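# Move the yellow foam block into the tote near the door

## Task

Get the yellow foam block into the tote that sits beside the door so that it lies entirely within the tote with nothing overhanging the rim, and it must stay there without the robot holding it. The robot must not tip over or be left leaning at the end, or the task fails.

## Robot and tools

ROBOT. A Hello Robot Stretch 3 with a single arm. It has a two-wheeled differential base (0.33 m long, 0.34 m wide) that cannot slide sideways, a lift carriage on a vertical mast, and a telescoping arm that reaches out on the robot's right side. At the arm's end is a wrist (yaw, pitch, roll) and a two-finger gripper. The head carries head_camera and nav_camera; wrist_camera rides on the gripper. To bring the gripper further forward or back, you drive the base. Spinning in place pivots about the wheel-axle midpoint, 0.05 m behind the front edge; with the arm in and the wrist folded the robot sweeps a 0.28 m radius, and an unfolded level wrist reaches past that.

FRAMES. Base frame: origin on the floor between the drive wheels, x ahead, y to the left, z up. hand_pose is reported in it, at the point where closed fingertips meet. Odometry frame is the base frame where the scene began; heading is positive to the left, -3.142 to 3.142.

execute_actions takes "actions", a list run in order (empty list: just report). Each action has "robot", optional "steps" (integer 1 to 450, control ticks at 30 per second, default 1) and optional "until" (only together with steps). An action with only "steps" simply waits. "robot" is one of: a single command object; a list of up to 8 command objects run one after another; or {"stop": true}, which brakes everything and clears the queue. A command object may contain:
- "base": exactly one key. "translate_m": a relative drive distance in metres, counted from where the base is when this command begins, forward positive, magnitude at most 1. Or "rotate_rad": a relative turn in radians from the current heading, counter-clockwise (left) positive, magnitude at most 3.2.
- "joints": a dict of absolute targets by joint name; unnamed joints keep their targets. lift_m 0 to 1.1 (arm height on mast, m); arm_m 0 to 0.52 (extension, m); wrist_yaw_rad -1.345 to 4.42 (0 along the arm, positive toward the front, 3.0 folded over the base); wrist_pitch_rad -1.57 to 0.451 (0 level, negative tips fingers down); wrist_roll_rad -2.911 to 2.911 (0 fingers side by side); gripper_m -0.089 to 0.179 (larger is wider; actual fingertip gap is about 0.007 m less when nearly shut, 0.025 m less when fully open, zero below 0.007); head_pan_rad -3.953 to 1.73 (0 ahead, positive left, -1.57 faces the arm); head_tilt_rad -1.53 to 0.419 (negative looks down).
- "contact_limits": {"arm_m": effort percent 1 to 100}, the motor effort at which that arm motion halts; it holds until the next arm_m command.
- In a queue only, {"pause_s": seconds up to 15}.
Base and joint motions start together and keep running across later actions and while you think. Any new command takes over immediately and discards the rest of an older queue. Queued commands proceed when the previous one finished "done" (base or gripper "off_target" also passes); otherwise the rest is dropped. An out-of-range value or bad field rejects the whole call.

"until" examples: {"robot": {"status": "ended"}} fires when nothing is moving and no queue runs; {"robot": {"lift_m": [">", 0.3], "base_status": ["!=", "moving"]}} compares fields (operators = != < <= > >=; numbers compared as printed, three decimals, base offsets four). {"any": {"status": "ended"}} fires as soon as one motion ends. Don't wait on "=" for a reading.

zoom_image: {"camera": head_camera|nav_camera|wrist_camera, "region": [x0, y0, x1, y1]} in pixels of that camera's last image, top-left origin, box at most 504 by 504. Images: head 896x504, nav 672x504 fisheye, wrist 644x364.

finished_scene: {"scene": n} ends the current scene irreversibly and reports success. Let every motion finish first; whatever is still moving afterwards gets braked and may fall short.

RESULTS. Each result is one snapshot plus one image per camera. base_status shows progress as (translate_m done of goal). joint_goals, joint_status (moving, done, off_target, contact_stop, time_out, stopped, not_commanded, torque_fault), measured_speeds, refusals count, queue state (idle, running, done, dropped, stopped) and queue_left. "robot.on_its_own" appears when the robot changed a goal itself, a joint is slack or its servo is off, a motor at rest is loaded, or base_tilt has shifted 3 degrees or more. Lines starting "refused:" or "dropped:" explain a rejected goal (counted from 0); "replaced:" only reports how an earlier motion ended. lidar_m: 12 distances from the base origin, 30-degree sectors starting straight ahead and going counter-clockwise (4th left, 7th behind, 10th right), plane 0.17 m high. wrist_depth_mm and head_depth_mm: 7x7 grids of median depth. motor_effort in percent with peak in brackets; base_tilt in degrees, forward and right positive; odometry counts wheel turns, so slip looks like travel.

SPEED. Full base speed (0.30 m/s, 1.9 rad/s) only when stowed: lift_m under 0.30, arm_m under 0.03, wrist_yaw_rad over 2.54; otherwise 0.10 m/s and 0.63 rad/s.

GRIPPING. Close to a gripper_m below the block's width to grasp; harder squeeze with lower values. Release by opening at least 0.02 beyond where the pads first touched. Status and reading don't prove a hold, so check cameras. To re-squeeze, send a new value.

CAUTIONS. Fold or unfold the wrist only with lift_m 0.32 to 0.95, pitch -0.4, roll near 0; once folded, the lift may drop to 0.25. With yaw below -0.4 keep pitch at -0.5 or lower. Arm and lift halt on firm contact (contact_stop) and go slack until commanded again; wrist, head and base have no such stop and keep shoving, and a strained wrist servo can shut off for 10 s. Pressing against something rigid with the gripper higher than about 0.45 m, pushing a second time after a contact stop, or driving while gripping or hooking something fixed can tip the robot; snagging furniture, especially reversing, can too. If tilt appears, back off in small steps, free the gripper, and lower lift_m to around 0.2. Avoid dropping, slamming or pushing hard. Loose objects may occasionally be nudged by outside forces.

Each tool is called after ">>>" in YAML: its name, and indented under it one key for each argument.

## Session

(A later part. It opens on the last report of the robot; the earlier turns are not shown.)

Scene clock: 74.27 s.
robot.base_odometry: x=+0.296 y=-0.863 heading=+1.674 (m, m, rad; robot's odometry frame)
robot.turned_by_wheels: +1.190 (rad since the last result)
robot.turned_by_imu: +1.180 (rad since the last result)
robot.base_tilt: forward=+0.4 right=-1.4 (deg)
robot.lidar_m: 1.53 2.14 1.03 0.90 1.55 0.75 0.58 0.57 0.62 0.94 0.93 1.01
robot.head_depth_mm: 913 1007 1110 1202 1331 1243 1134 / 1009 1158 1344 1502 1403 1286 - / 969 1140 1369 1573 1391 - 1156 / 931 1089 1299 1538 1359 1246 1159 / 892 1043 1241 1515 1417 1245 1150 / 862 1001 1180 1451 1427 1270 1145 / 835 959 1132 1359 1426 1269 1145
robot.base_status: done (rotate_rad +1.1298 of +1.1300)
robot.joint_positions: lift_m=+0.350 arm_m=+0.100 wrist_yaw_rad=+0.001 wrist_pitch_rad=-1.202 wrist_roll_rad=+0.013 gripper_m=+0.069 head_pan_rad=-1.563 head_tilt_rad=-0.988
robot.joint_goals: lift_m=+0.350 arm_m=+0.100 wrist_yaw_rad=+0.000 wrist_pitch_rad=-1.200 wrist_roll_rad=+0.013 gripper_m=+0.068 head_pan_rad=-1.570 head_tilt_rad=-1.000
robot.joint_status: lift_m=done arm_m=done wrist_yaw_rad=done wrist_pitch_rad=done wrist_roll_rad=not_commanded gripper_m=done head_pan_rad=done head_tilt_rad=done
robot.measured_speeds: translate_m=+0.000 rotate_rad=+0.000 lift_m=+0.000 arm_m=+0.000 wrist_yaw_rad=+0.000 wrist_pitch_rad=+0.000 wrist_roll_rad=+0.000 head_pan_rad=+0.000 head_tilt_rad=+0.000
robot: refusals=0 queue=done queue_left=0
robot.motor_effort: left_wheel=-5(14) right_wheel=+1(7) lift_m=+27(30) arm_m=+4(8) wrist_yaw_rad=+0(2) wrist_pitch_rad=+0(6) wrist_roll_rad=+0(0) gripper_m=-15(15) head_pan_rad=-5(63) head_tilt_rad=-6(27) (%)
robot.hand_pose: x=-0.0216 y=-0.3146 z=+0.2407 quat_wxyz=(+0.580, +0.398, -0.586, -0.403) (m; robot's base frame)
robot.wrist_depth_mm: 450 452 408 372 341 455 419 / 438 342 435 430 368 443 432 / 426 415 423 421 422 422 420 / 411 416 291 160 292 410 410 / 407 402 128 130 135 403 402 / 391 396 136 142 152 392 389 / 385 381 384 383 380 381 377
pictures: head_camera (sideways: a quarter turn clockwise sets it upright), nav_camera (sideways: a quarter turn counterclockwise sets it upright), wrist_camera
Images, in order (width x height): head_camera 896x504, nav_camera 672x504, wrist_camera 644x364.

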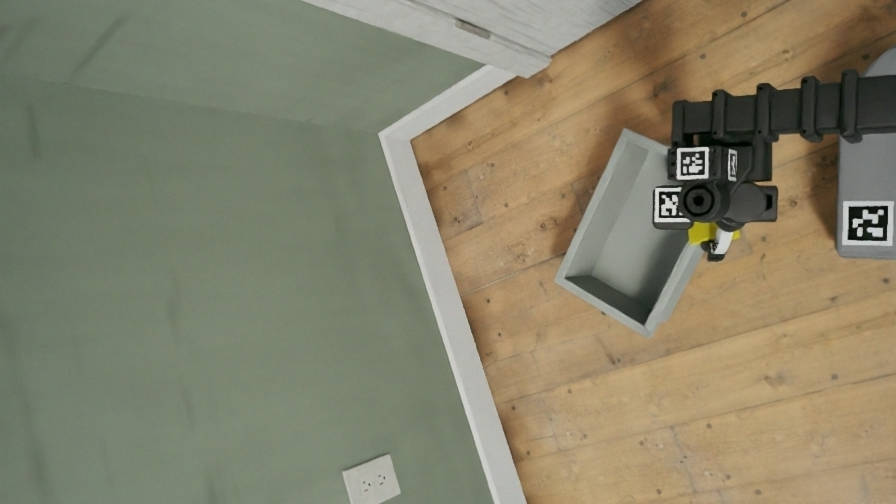

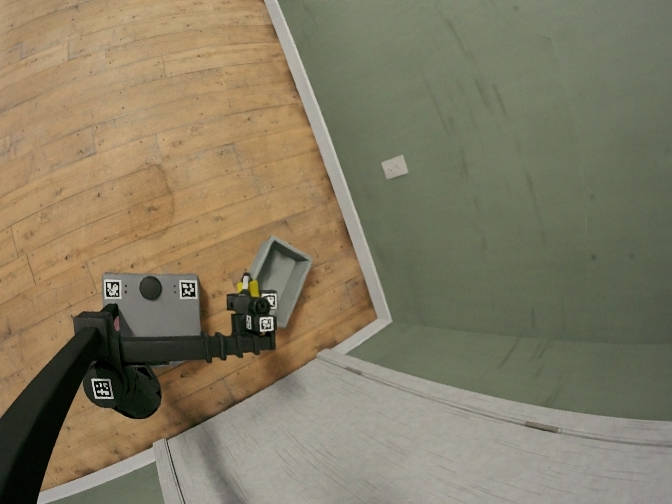

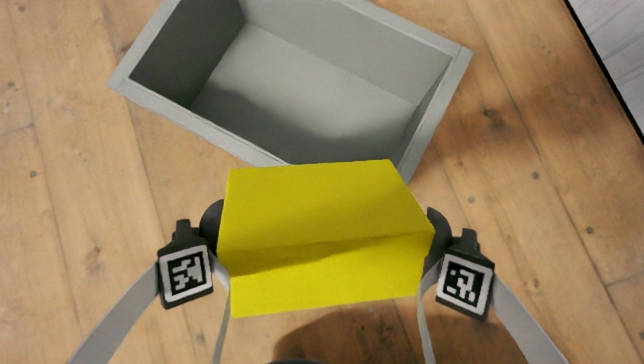

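>>> execute_actions:
  actions:
    - {"robot":{"base":{"translate_m":0.06},"joints":{"arm_m":0.27,"lift_m":0.31,"wrist_yaw_rad":-0.45}},"steps":450,"until":{"robot":{"status":"ended"}}}

Scene clock: 76.83 s.
robot.base_odometry: x=+0.290 y=-0.803 heading=+1.674 (m, m, rad; robot's odometry frame)
robot.turned_by_wheels: +0.000 (rad since the last result)
robot.turned_by_imu: -0.001 (rad since the last result)
robot.base_tilt: forward=+0.4 right=-1.5 (deg)
robot.lidar_m: 1.49 2.19 1.06 0.90 1.70 0.82 0.63 0.63 0.68 0.47 0.90 0.98
robot.head_depth_mm: 980 1098 1222 1345 1371 1244 1122 / 979 1153 1395 1549 1420 1254 - / 938 1106 1346 1551 1473 1239 1162 / 906 1060 1276 1516 1413 1246 1161 / 870 1010 1208 1488 1408 1258 1147 / 840 970 1146 1411 1415 1269 1151 / 813 937 1092 1325 1432 1272 1145
robot.base_status: done (translate_m +0.0600 of +0.0600)
robot.joint_positions: lift_m=+0.310 arm_m=+0.270 wrist_yaw_rad=-0.449 wrist_pitch_rad=-1.203 wrist_roll_rad=+0.013 gripper_m=+0.069 head_pan_rad=-1.563 head_tilt_rad=-0.988
robot.joint_goals: lift_m=+0.310 arm_m=+0.270 wrist_yaw_rad=-0.450 wrist_pitch_rad=-1.200 wrist_roll_rad=+0.013 gripper_m=+0.068 head_pan_rad=-1.570 head_tilt_rad=-1.000
robot.joint_status: lift_m=done arm_m=done wrist_yaw_rad=done wrist_pitch_rad=done wrist_roll_rad=not_commanded gripper_m=done head_pan_rad=done head_tilt_rad=done
robot.measured_speeds: translate_m=+0.000 rotate_rad=+0.000 lift_m=+0.000 arm_m=+0.000 wrist_yaw_rad=+0.000 wrist_pitch_rad=+0.000 wrist_roll_rad=+0.000 head_pan_rad=+0.000 head_tilt_rad=+0.000
robot: refusals=0 queue=done queue_left=0
robot.motor_effort: left_wheel=-5(8) right_wheel=+1(5) lift_m=+18(28) arm_m=+4(2) wrist_yaw_rad=-1(2) wrist_pitch_rad=+1(1) wrist_roll_rad=+0(0) gripper_m=-15(15) head_pan_rad=-5(5) head_tilt_rad=-7(6) (%)
robot.hand_pose: x=-0.0518 y=-0.4773 z=+0.2012 quat_wxyz=(+0.475, +0.257, -0.660, -0.522) (m; robot's base frame)
robot.wrist_depth_mm: 404 411 409 409 401 404 376 / 395 390 391 391 395 393 392 / 387 383 272 265 280 379 385 / 372 300 325 160 315 290 372 / 357 270 128 130 135 322 362 / 354 286 137 142 152 348 348 / 340 246 275 284 298 252 343
pictures: head_camera (sideways: a quarter turn clockwise sets it upright), nav_camera (sideways: a quarter turn counterclockwise sets it upright), wrist_camera
Images, in order (width x height): head_camera 896x504, nav_camera 672x504, wrist_camera 644x364.

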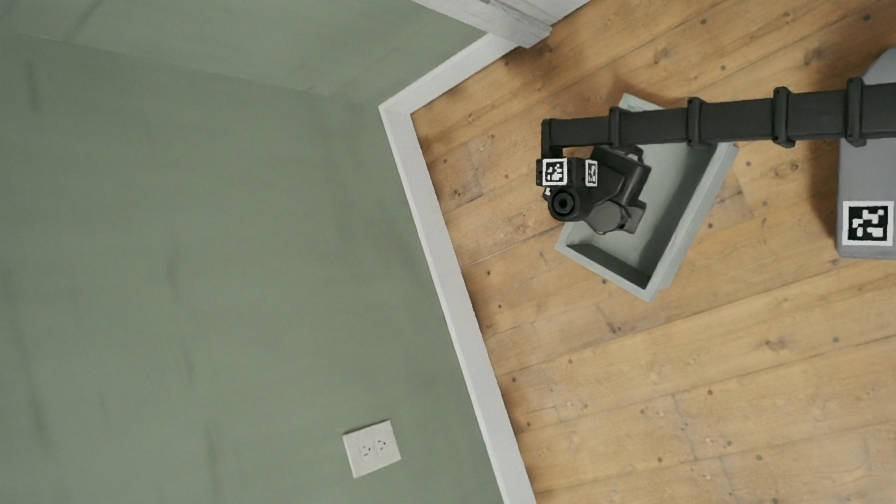

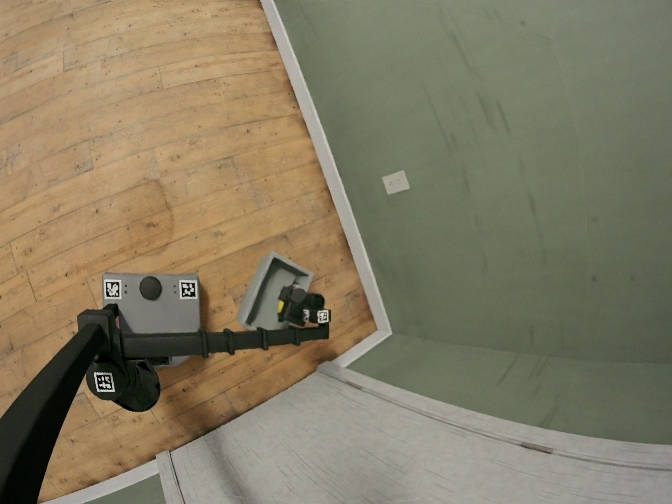

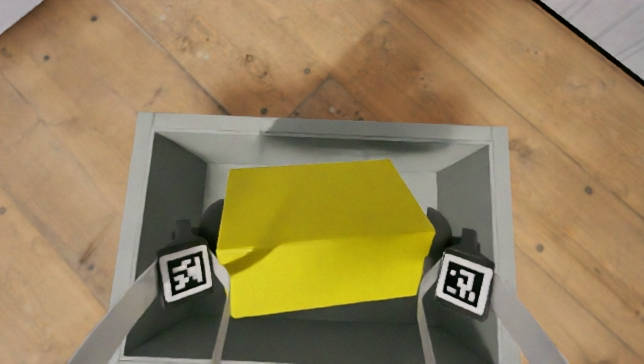

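>>> execute_actions:
  actions:
    - {"robot":{"joints":{"arm_m":0.262,"lift_m":0.158}},"steps":450,"until":{"robot":{"status":"ended"}}}

Scene clock: 79.03 s.
robot.base_odometry: x=+0.290 y=-0.803 heading=+1.674 (m, m, rad; robot's odometry frame)
robot.turned_by_wheels: +0.000 (rad since the last result)
robot.turned_by_imu: -0.001 (rad since the last result)
robot.base_tilt: forward=+0.5 right=-1.4 (deg)
robot.lidar_m: 1.49 2.19 1.06 0.90 1.70 0.82 0.63 0.63 0.68 0.91 0.90 0.98
robot.head_depth_mm: 983 1094 1223 1354 1363 1260 1132 / 977 1157 1391 1559 1402 1249 1158 / 937 1104 1335 1558 1435 1218 1167 / 904 1058 1270 1518 1381 1237 1152 / 874 1012 1214 1481 1409 1265 1143 / 839 976 1155 1401 1427 1272 1153 / 815 934 1096 1320 1424 1271 1153
robot.base_status: done (translate_m +0.0600 of +0.0600)
robot.joint_positions: lift_m=+0.158 arm_m=+0.262 wrist_yaw_rad=-0.449 wrist_pitch_rad=-1.203 wrist_roll_rad=+0.013 gripper_m=+0.069 head_pan_rad=-1.563 head_tilt_rad=-0.988
robot.joint_goals: lift_m=+0.158 arm_m=+0.262 wrist_yaw_rad=-0.450 wrist_pitch_rad=-1.200 wrist_roll_rad=+0.013 gripper_m=+0.068 head_pan_rad=-1.570 head_tilt_rad=-1.000
robot.joint_status: lift_m=done arm_m=done wrist_yaw_rad=done wrist_pitch_rad=done wrist_roll_rad=not_commanded gripper_m=done head_pan_rad=done head_tilt_rad=done
robot.measured_speeds: translate_m=+0.000 rotate_rad=+0.000 lift_m=+0.000 arm_m=+0.000 wrist_yaw_rad=+0.000 wrist_pitch_rad=+0.000 wrist_roll_rad=+0.000 head_pan_rad=+0.000 head_tilt_rad=+0.000
robot: refusals=0 queue=done queue_left=0
robot.motor_effort: left_wheel=-5(5) right_wheel=+1(1) lift_m=+18(20) arm_m=-4(4) wrist_yaw_rad=-1(1) wrist_pitch_rad=+1(1) wrist_roll_rad=+0(0) gripper_m=-15(15) head_pan_rad=-5(4) head_tilt_rad=-7(7) (%)
robot.hand_pose: x=-0.0518 y=-0.4698 z=+0.0492 quat_wxyz=(+0.475, +0.257, -0.660, -0.522) (m; robot's base frame)
robot.wrist_depth_mm: 135 133 130 127 125 122 121 / 167 180 174 169 164 161 142 / 172 216 217 216 218 209 148 / 174 212 210 160 211 210 146 / 175 206 128 130 135 205 145 / 176 201 137 142 152 189 144 / 174 196 195 195 196 195 143
pictures: head_camera (sideways: a quarter turn clockwise sets it upright), nav_camera (sideways: a quarter turn counterclockwise sets it upright), wrist_camera
Images, in order (width x height): head_camera 896x504, nav_camera 672x504, wrist_camera 644x364.

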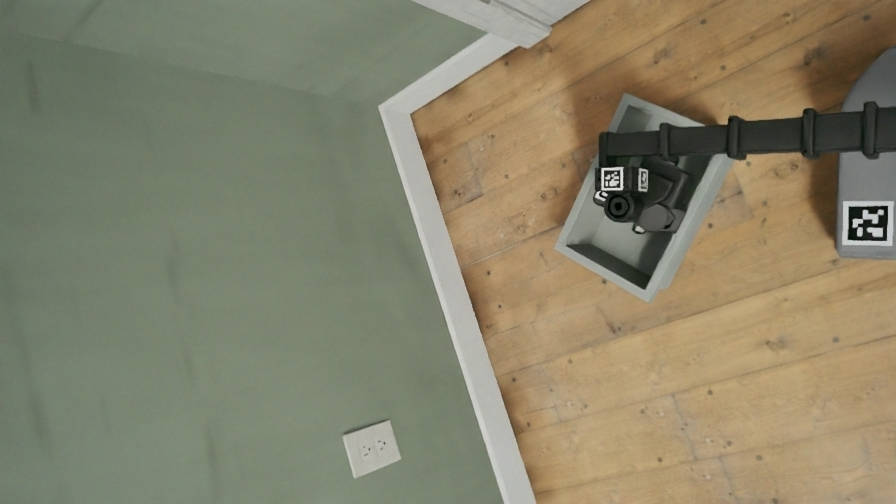

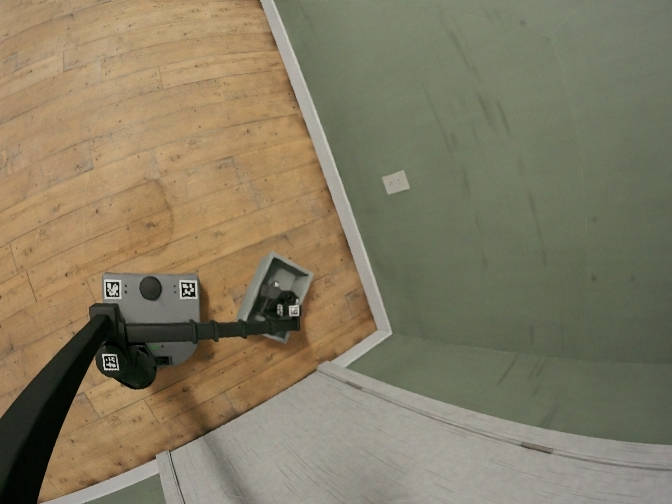

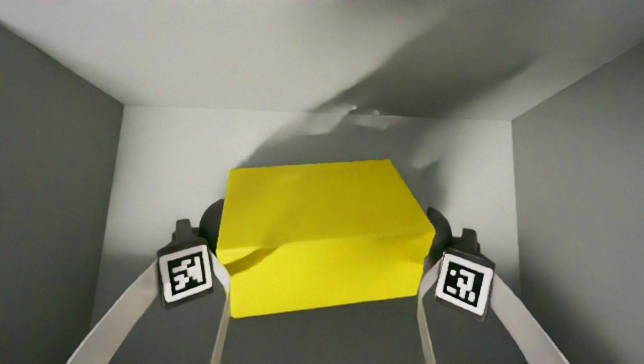

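>>> execute_actions:
  actions:
    - {"robot":[{"joints":{"lift_m":0.146}},{"joints":{"gripper_m":0.135}},{"joints":{"lift_m":0.29}}],"steps":450,"until":{"robot":{"status":"ended"}}}

Scene clock: 83.07 s.
robot.base_odometry: x=+0.290 y=-0.803 heading=+1.674 (m, m, rad; robot's odometry frame)
robot.turned_by_wheels: +0.000 (rad since the last result)
robot.turned_by_imu: -0.001 (rad since the last result)
robot.base_tilt: forward=+0.3 right=-1.4 (deg)
robot.lidar_m: 1.49 2.19 1.06 0.90 1.69 0.81 0.63 0.63 0.68 0.91 0.90 0.98
robot.head_depth_mm: 981 1099 1217 1354 1379 1255 1138 / 973 1156 1400 1548 1418 1254 - / 940 1110 1337 1554 1449 1219 1163 / 907 1058 1268 1506 1399 1240 1156 / 872 1018 1214 1488 1415 1266 1142 / 838 972 1149 1391 1423 1277 1147 / 813 931 1096 1325 1422 1266 1150
robot.base_status: done (translate_m +0.0600 of +0.0600)
robot.joint_positions: lift_m=+0.290 arm_m=+0.262 wrist_yaw_rad=-0.450 wrist_pitch_rad=-1.202 wrist_roll_rad=+0.013 gripper_m=+0.135 head_pan_rad=-1.563 head_tilt_rad=-0.988
robot.joint_goals: lift_m=+0.290 arm_m=+0.262 wrist_yaw_rad=-0.450 wrist_pitch_rad=-1.200 wrist_roll_rad=+0.013 gripper_m=+0.135 head_pan_rad=-1.570 head_tilt_rad=-1.000
robot.joint_status: lift_m=done arm_m=done wrist_yaw_rad=done wrist_pitch_rad=done wrist_roll_rad=not_commanded gripper_m=done head_pan_rad=done head_tilt_rad=done
robot.measured_speeds: translate_m=+0.000 rotate_rad=+0.000 lift_m=+0.000 arm_m=+0.000 wrist_yaw_rad=+0.000 wrist_pitch_rad=+0.000 wrist_roll_rad=+0.000 head_pan_rad=+0.000 head_tilt_rad=+0.000
robot: refusals=0 queue=done queue_left=0
robot.motor_effort: left_wheel=-4(5) right_wheel=+1(1) lift_m=+27(30) arm_m=-3(4) wrist_yaw_rad=+1(0) wrist_pitch_rad=+0(1) wrist_roll_rad=+0(0) gripper_m=+1(81) head_pan_rad=-5(5) head_tilt_rad=-7(7) (%)
robot.hand_pose: x=-0.0520 y=-0.4700 z=+0.1807 quat_wxyz=(+0.475, +0.256, -0.660, -0.522) (m; robot's base frame)
robot.wrist_depth_mm: 381 381 381 379 385 381 378 / 374 373 368 374 371 375 368 / 364 273 308 303 300 264 360 / 351 253 349 346 346 263 350 / 342 231 337 292 336 241 341 / 335 - 330 332 328 - 333 / 324 211 212 214 217 214 323
pictures: head_camera (sideways: a quarter turn clockwise sets it upright), nav_camera (sideways: a quarter turn counterclockwise sets it upright), wrist_camera
Images, in order (width x height): head_camera 896x504, nav_camera 672x504, wrist_camera 644x364.

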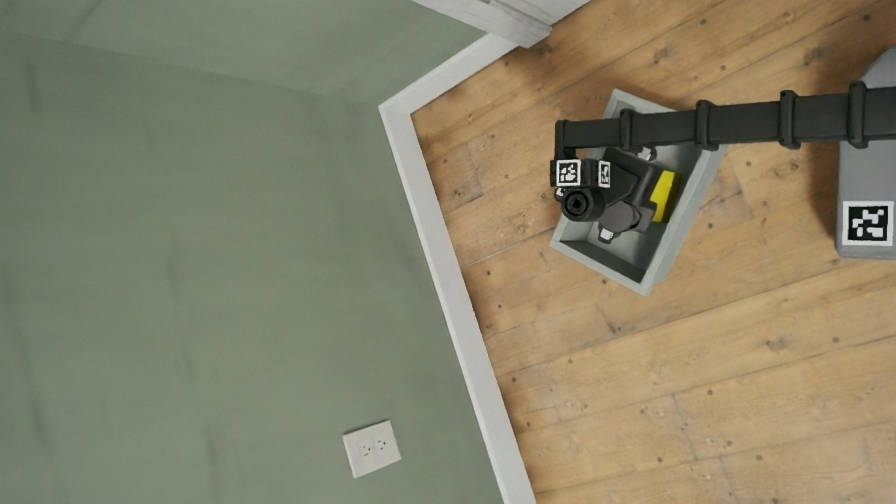

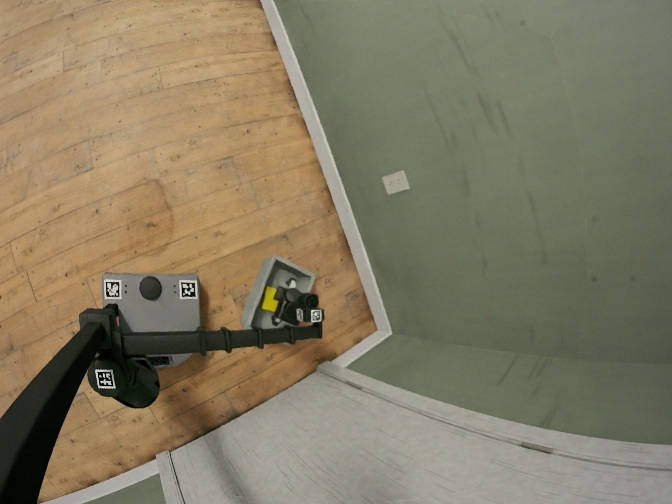

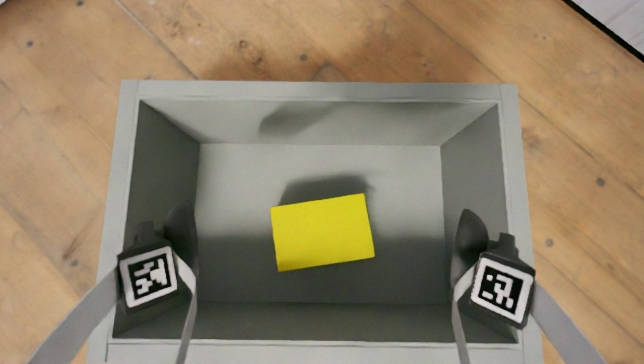

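>>> finished_scene:
  scene: 2

The scene is finished: the task was done.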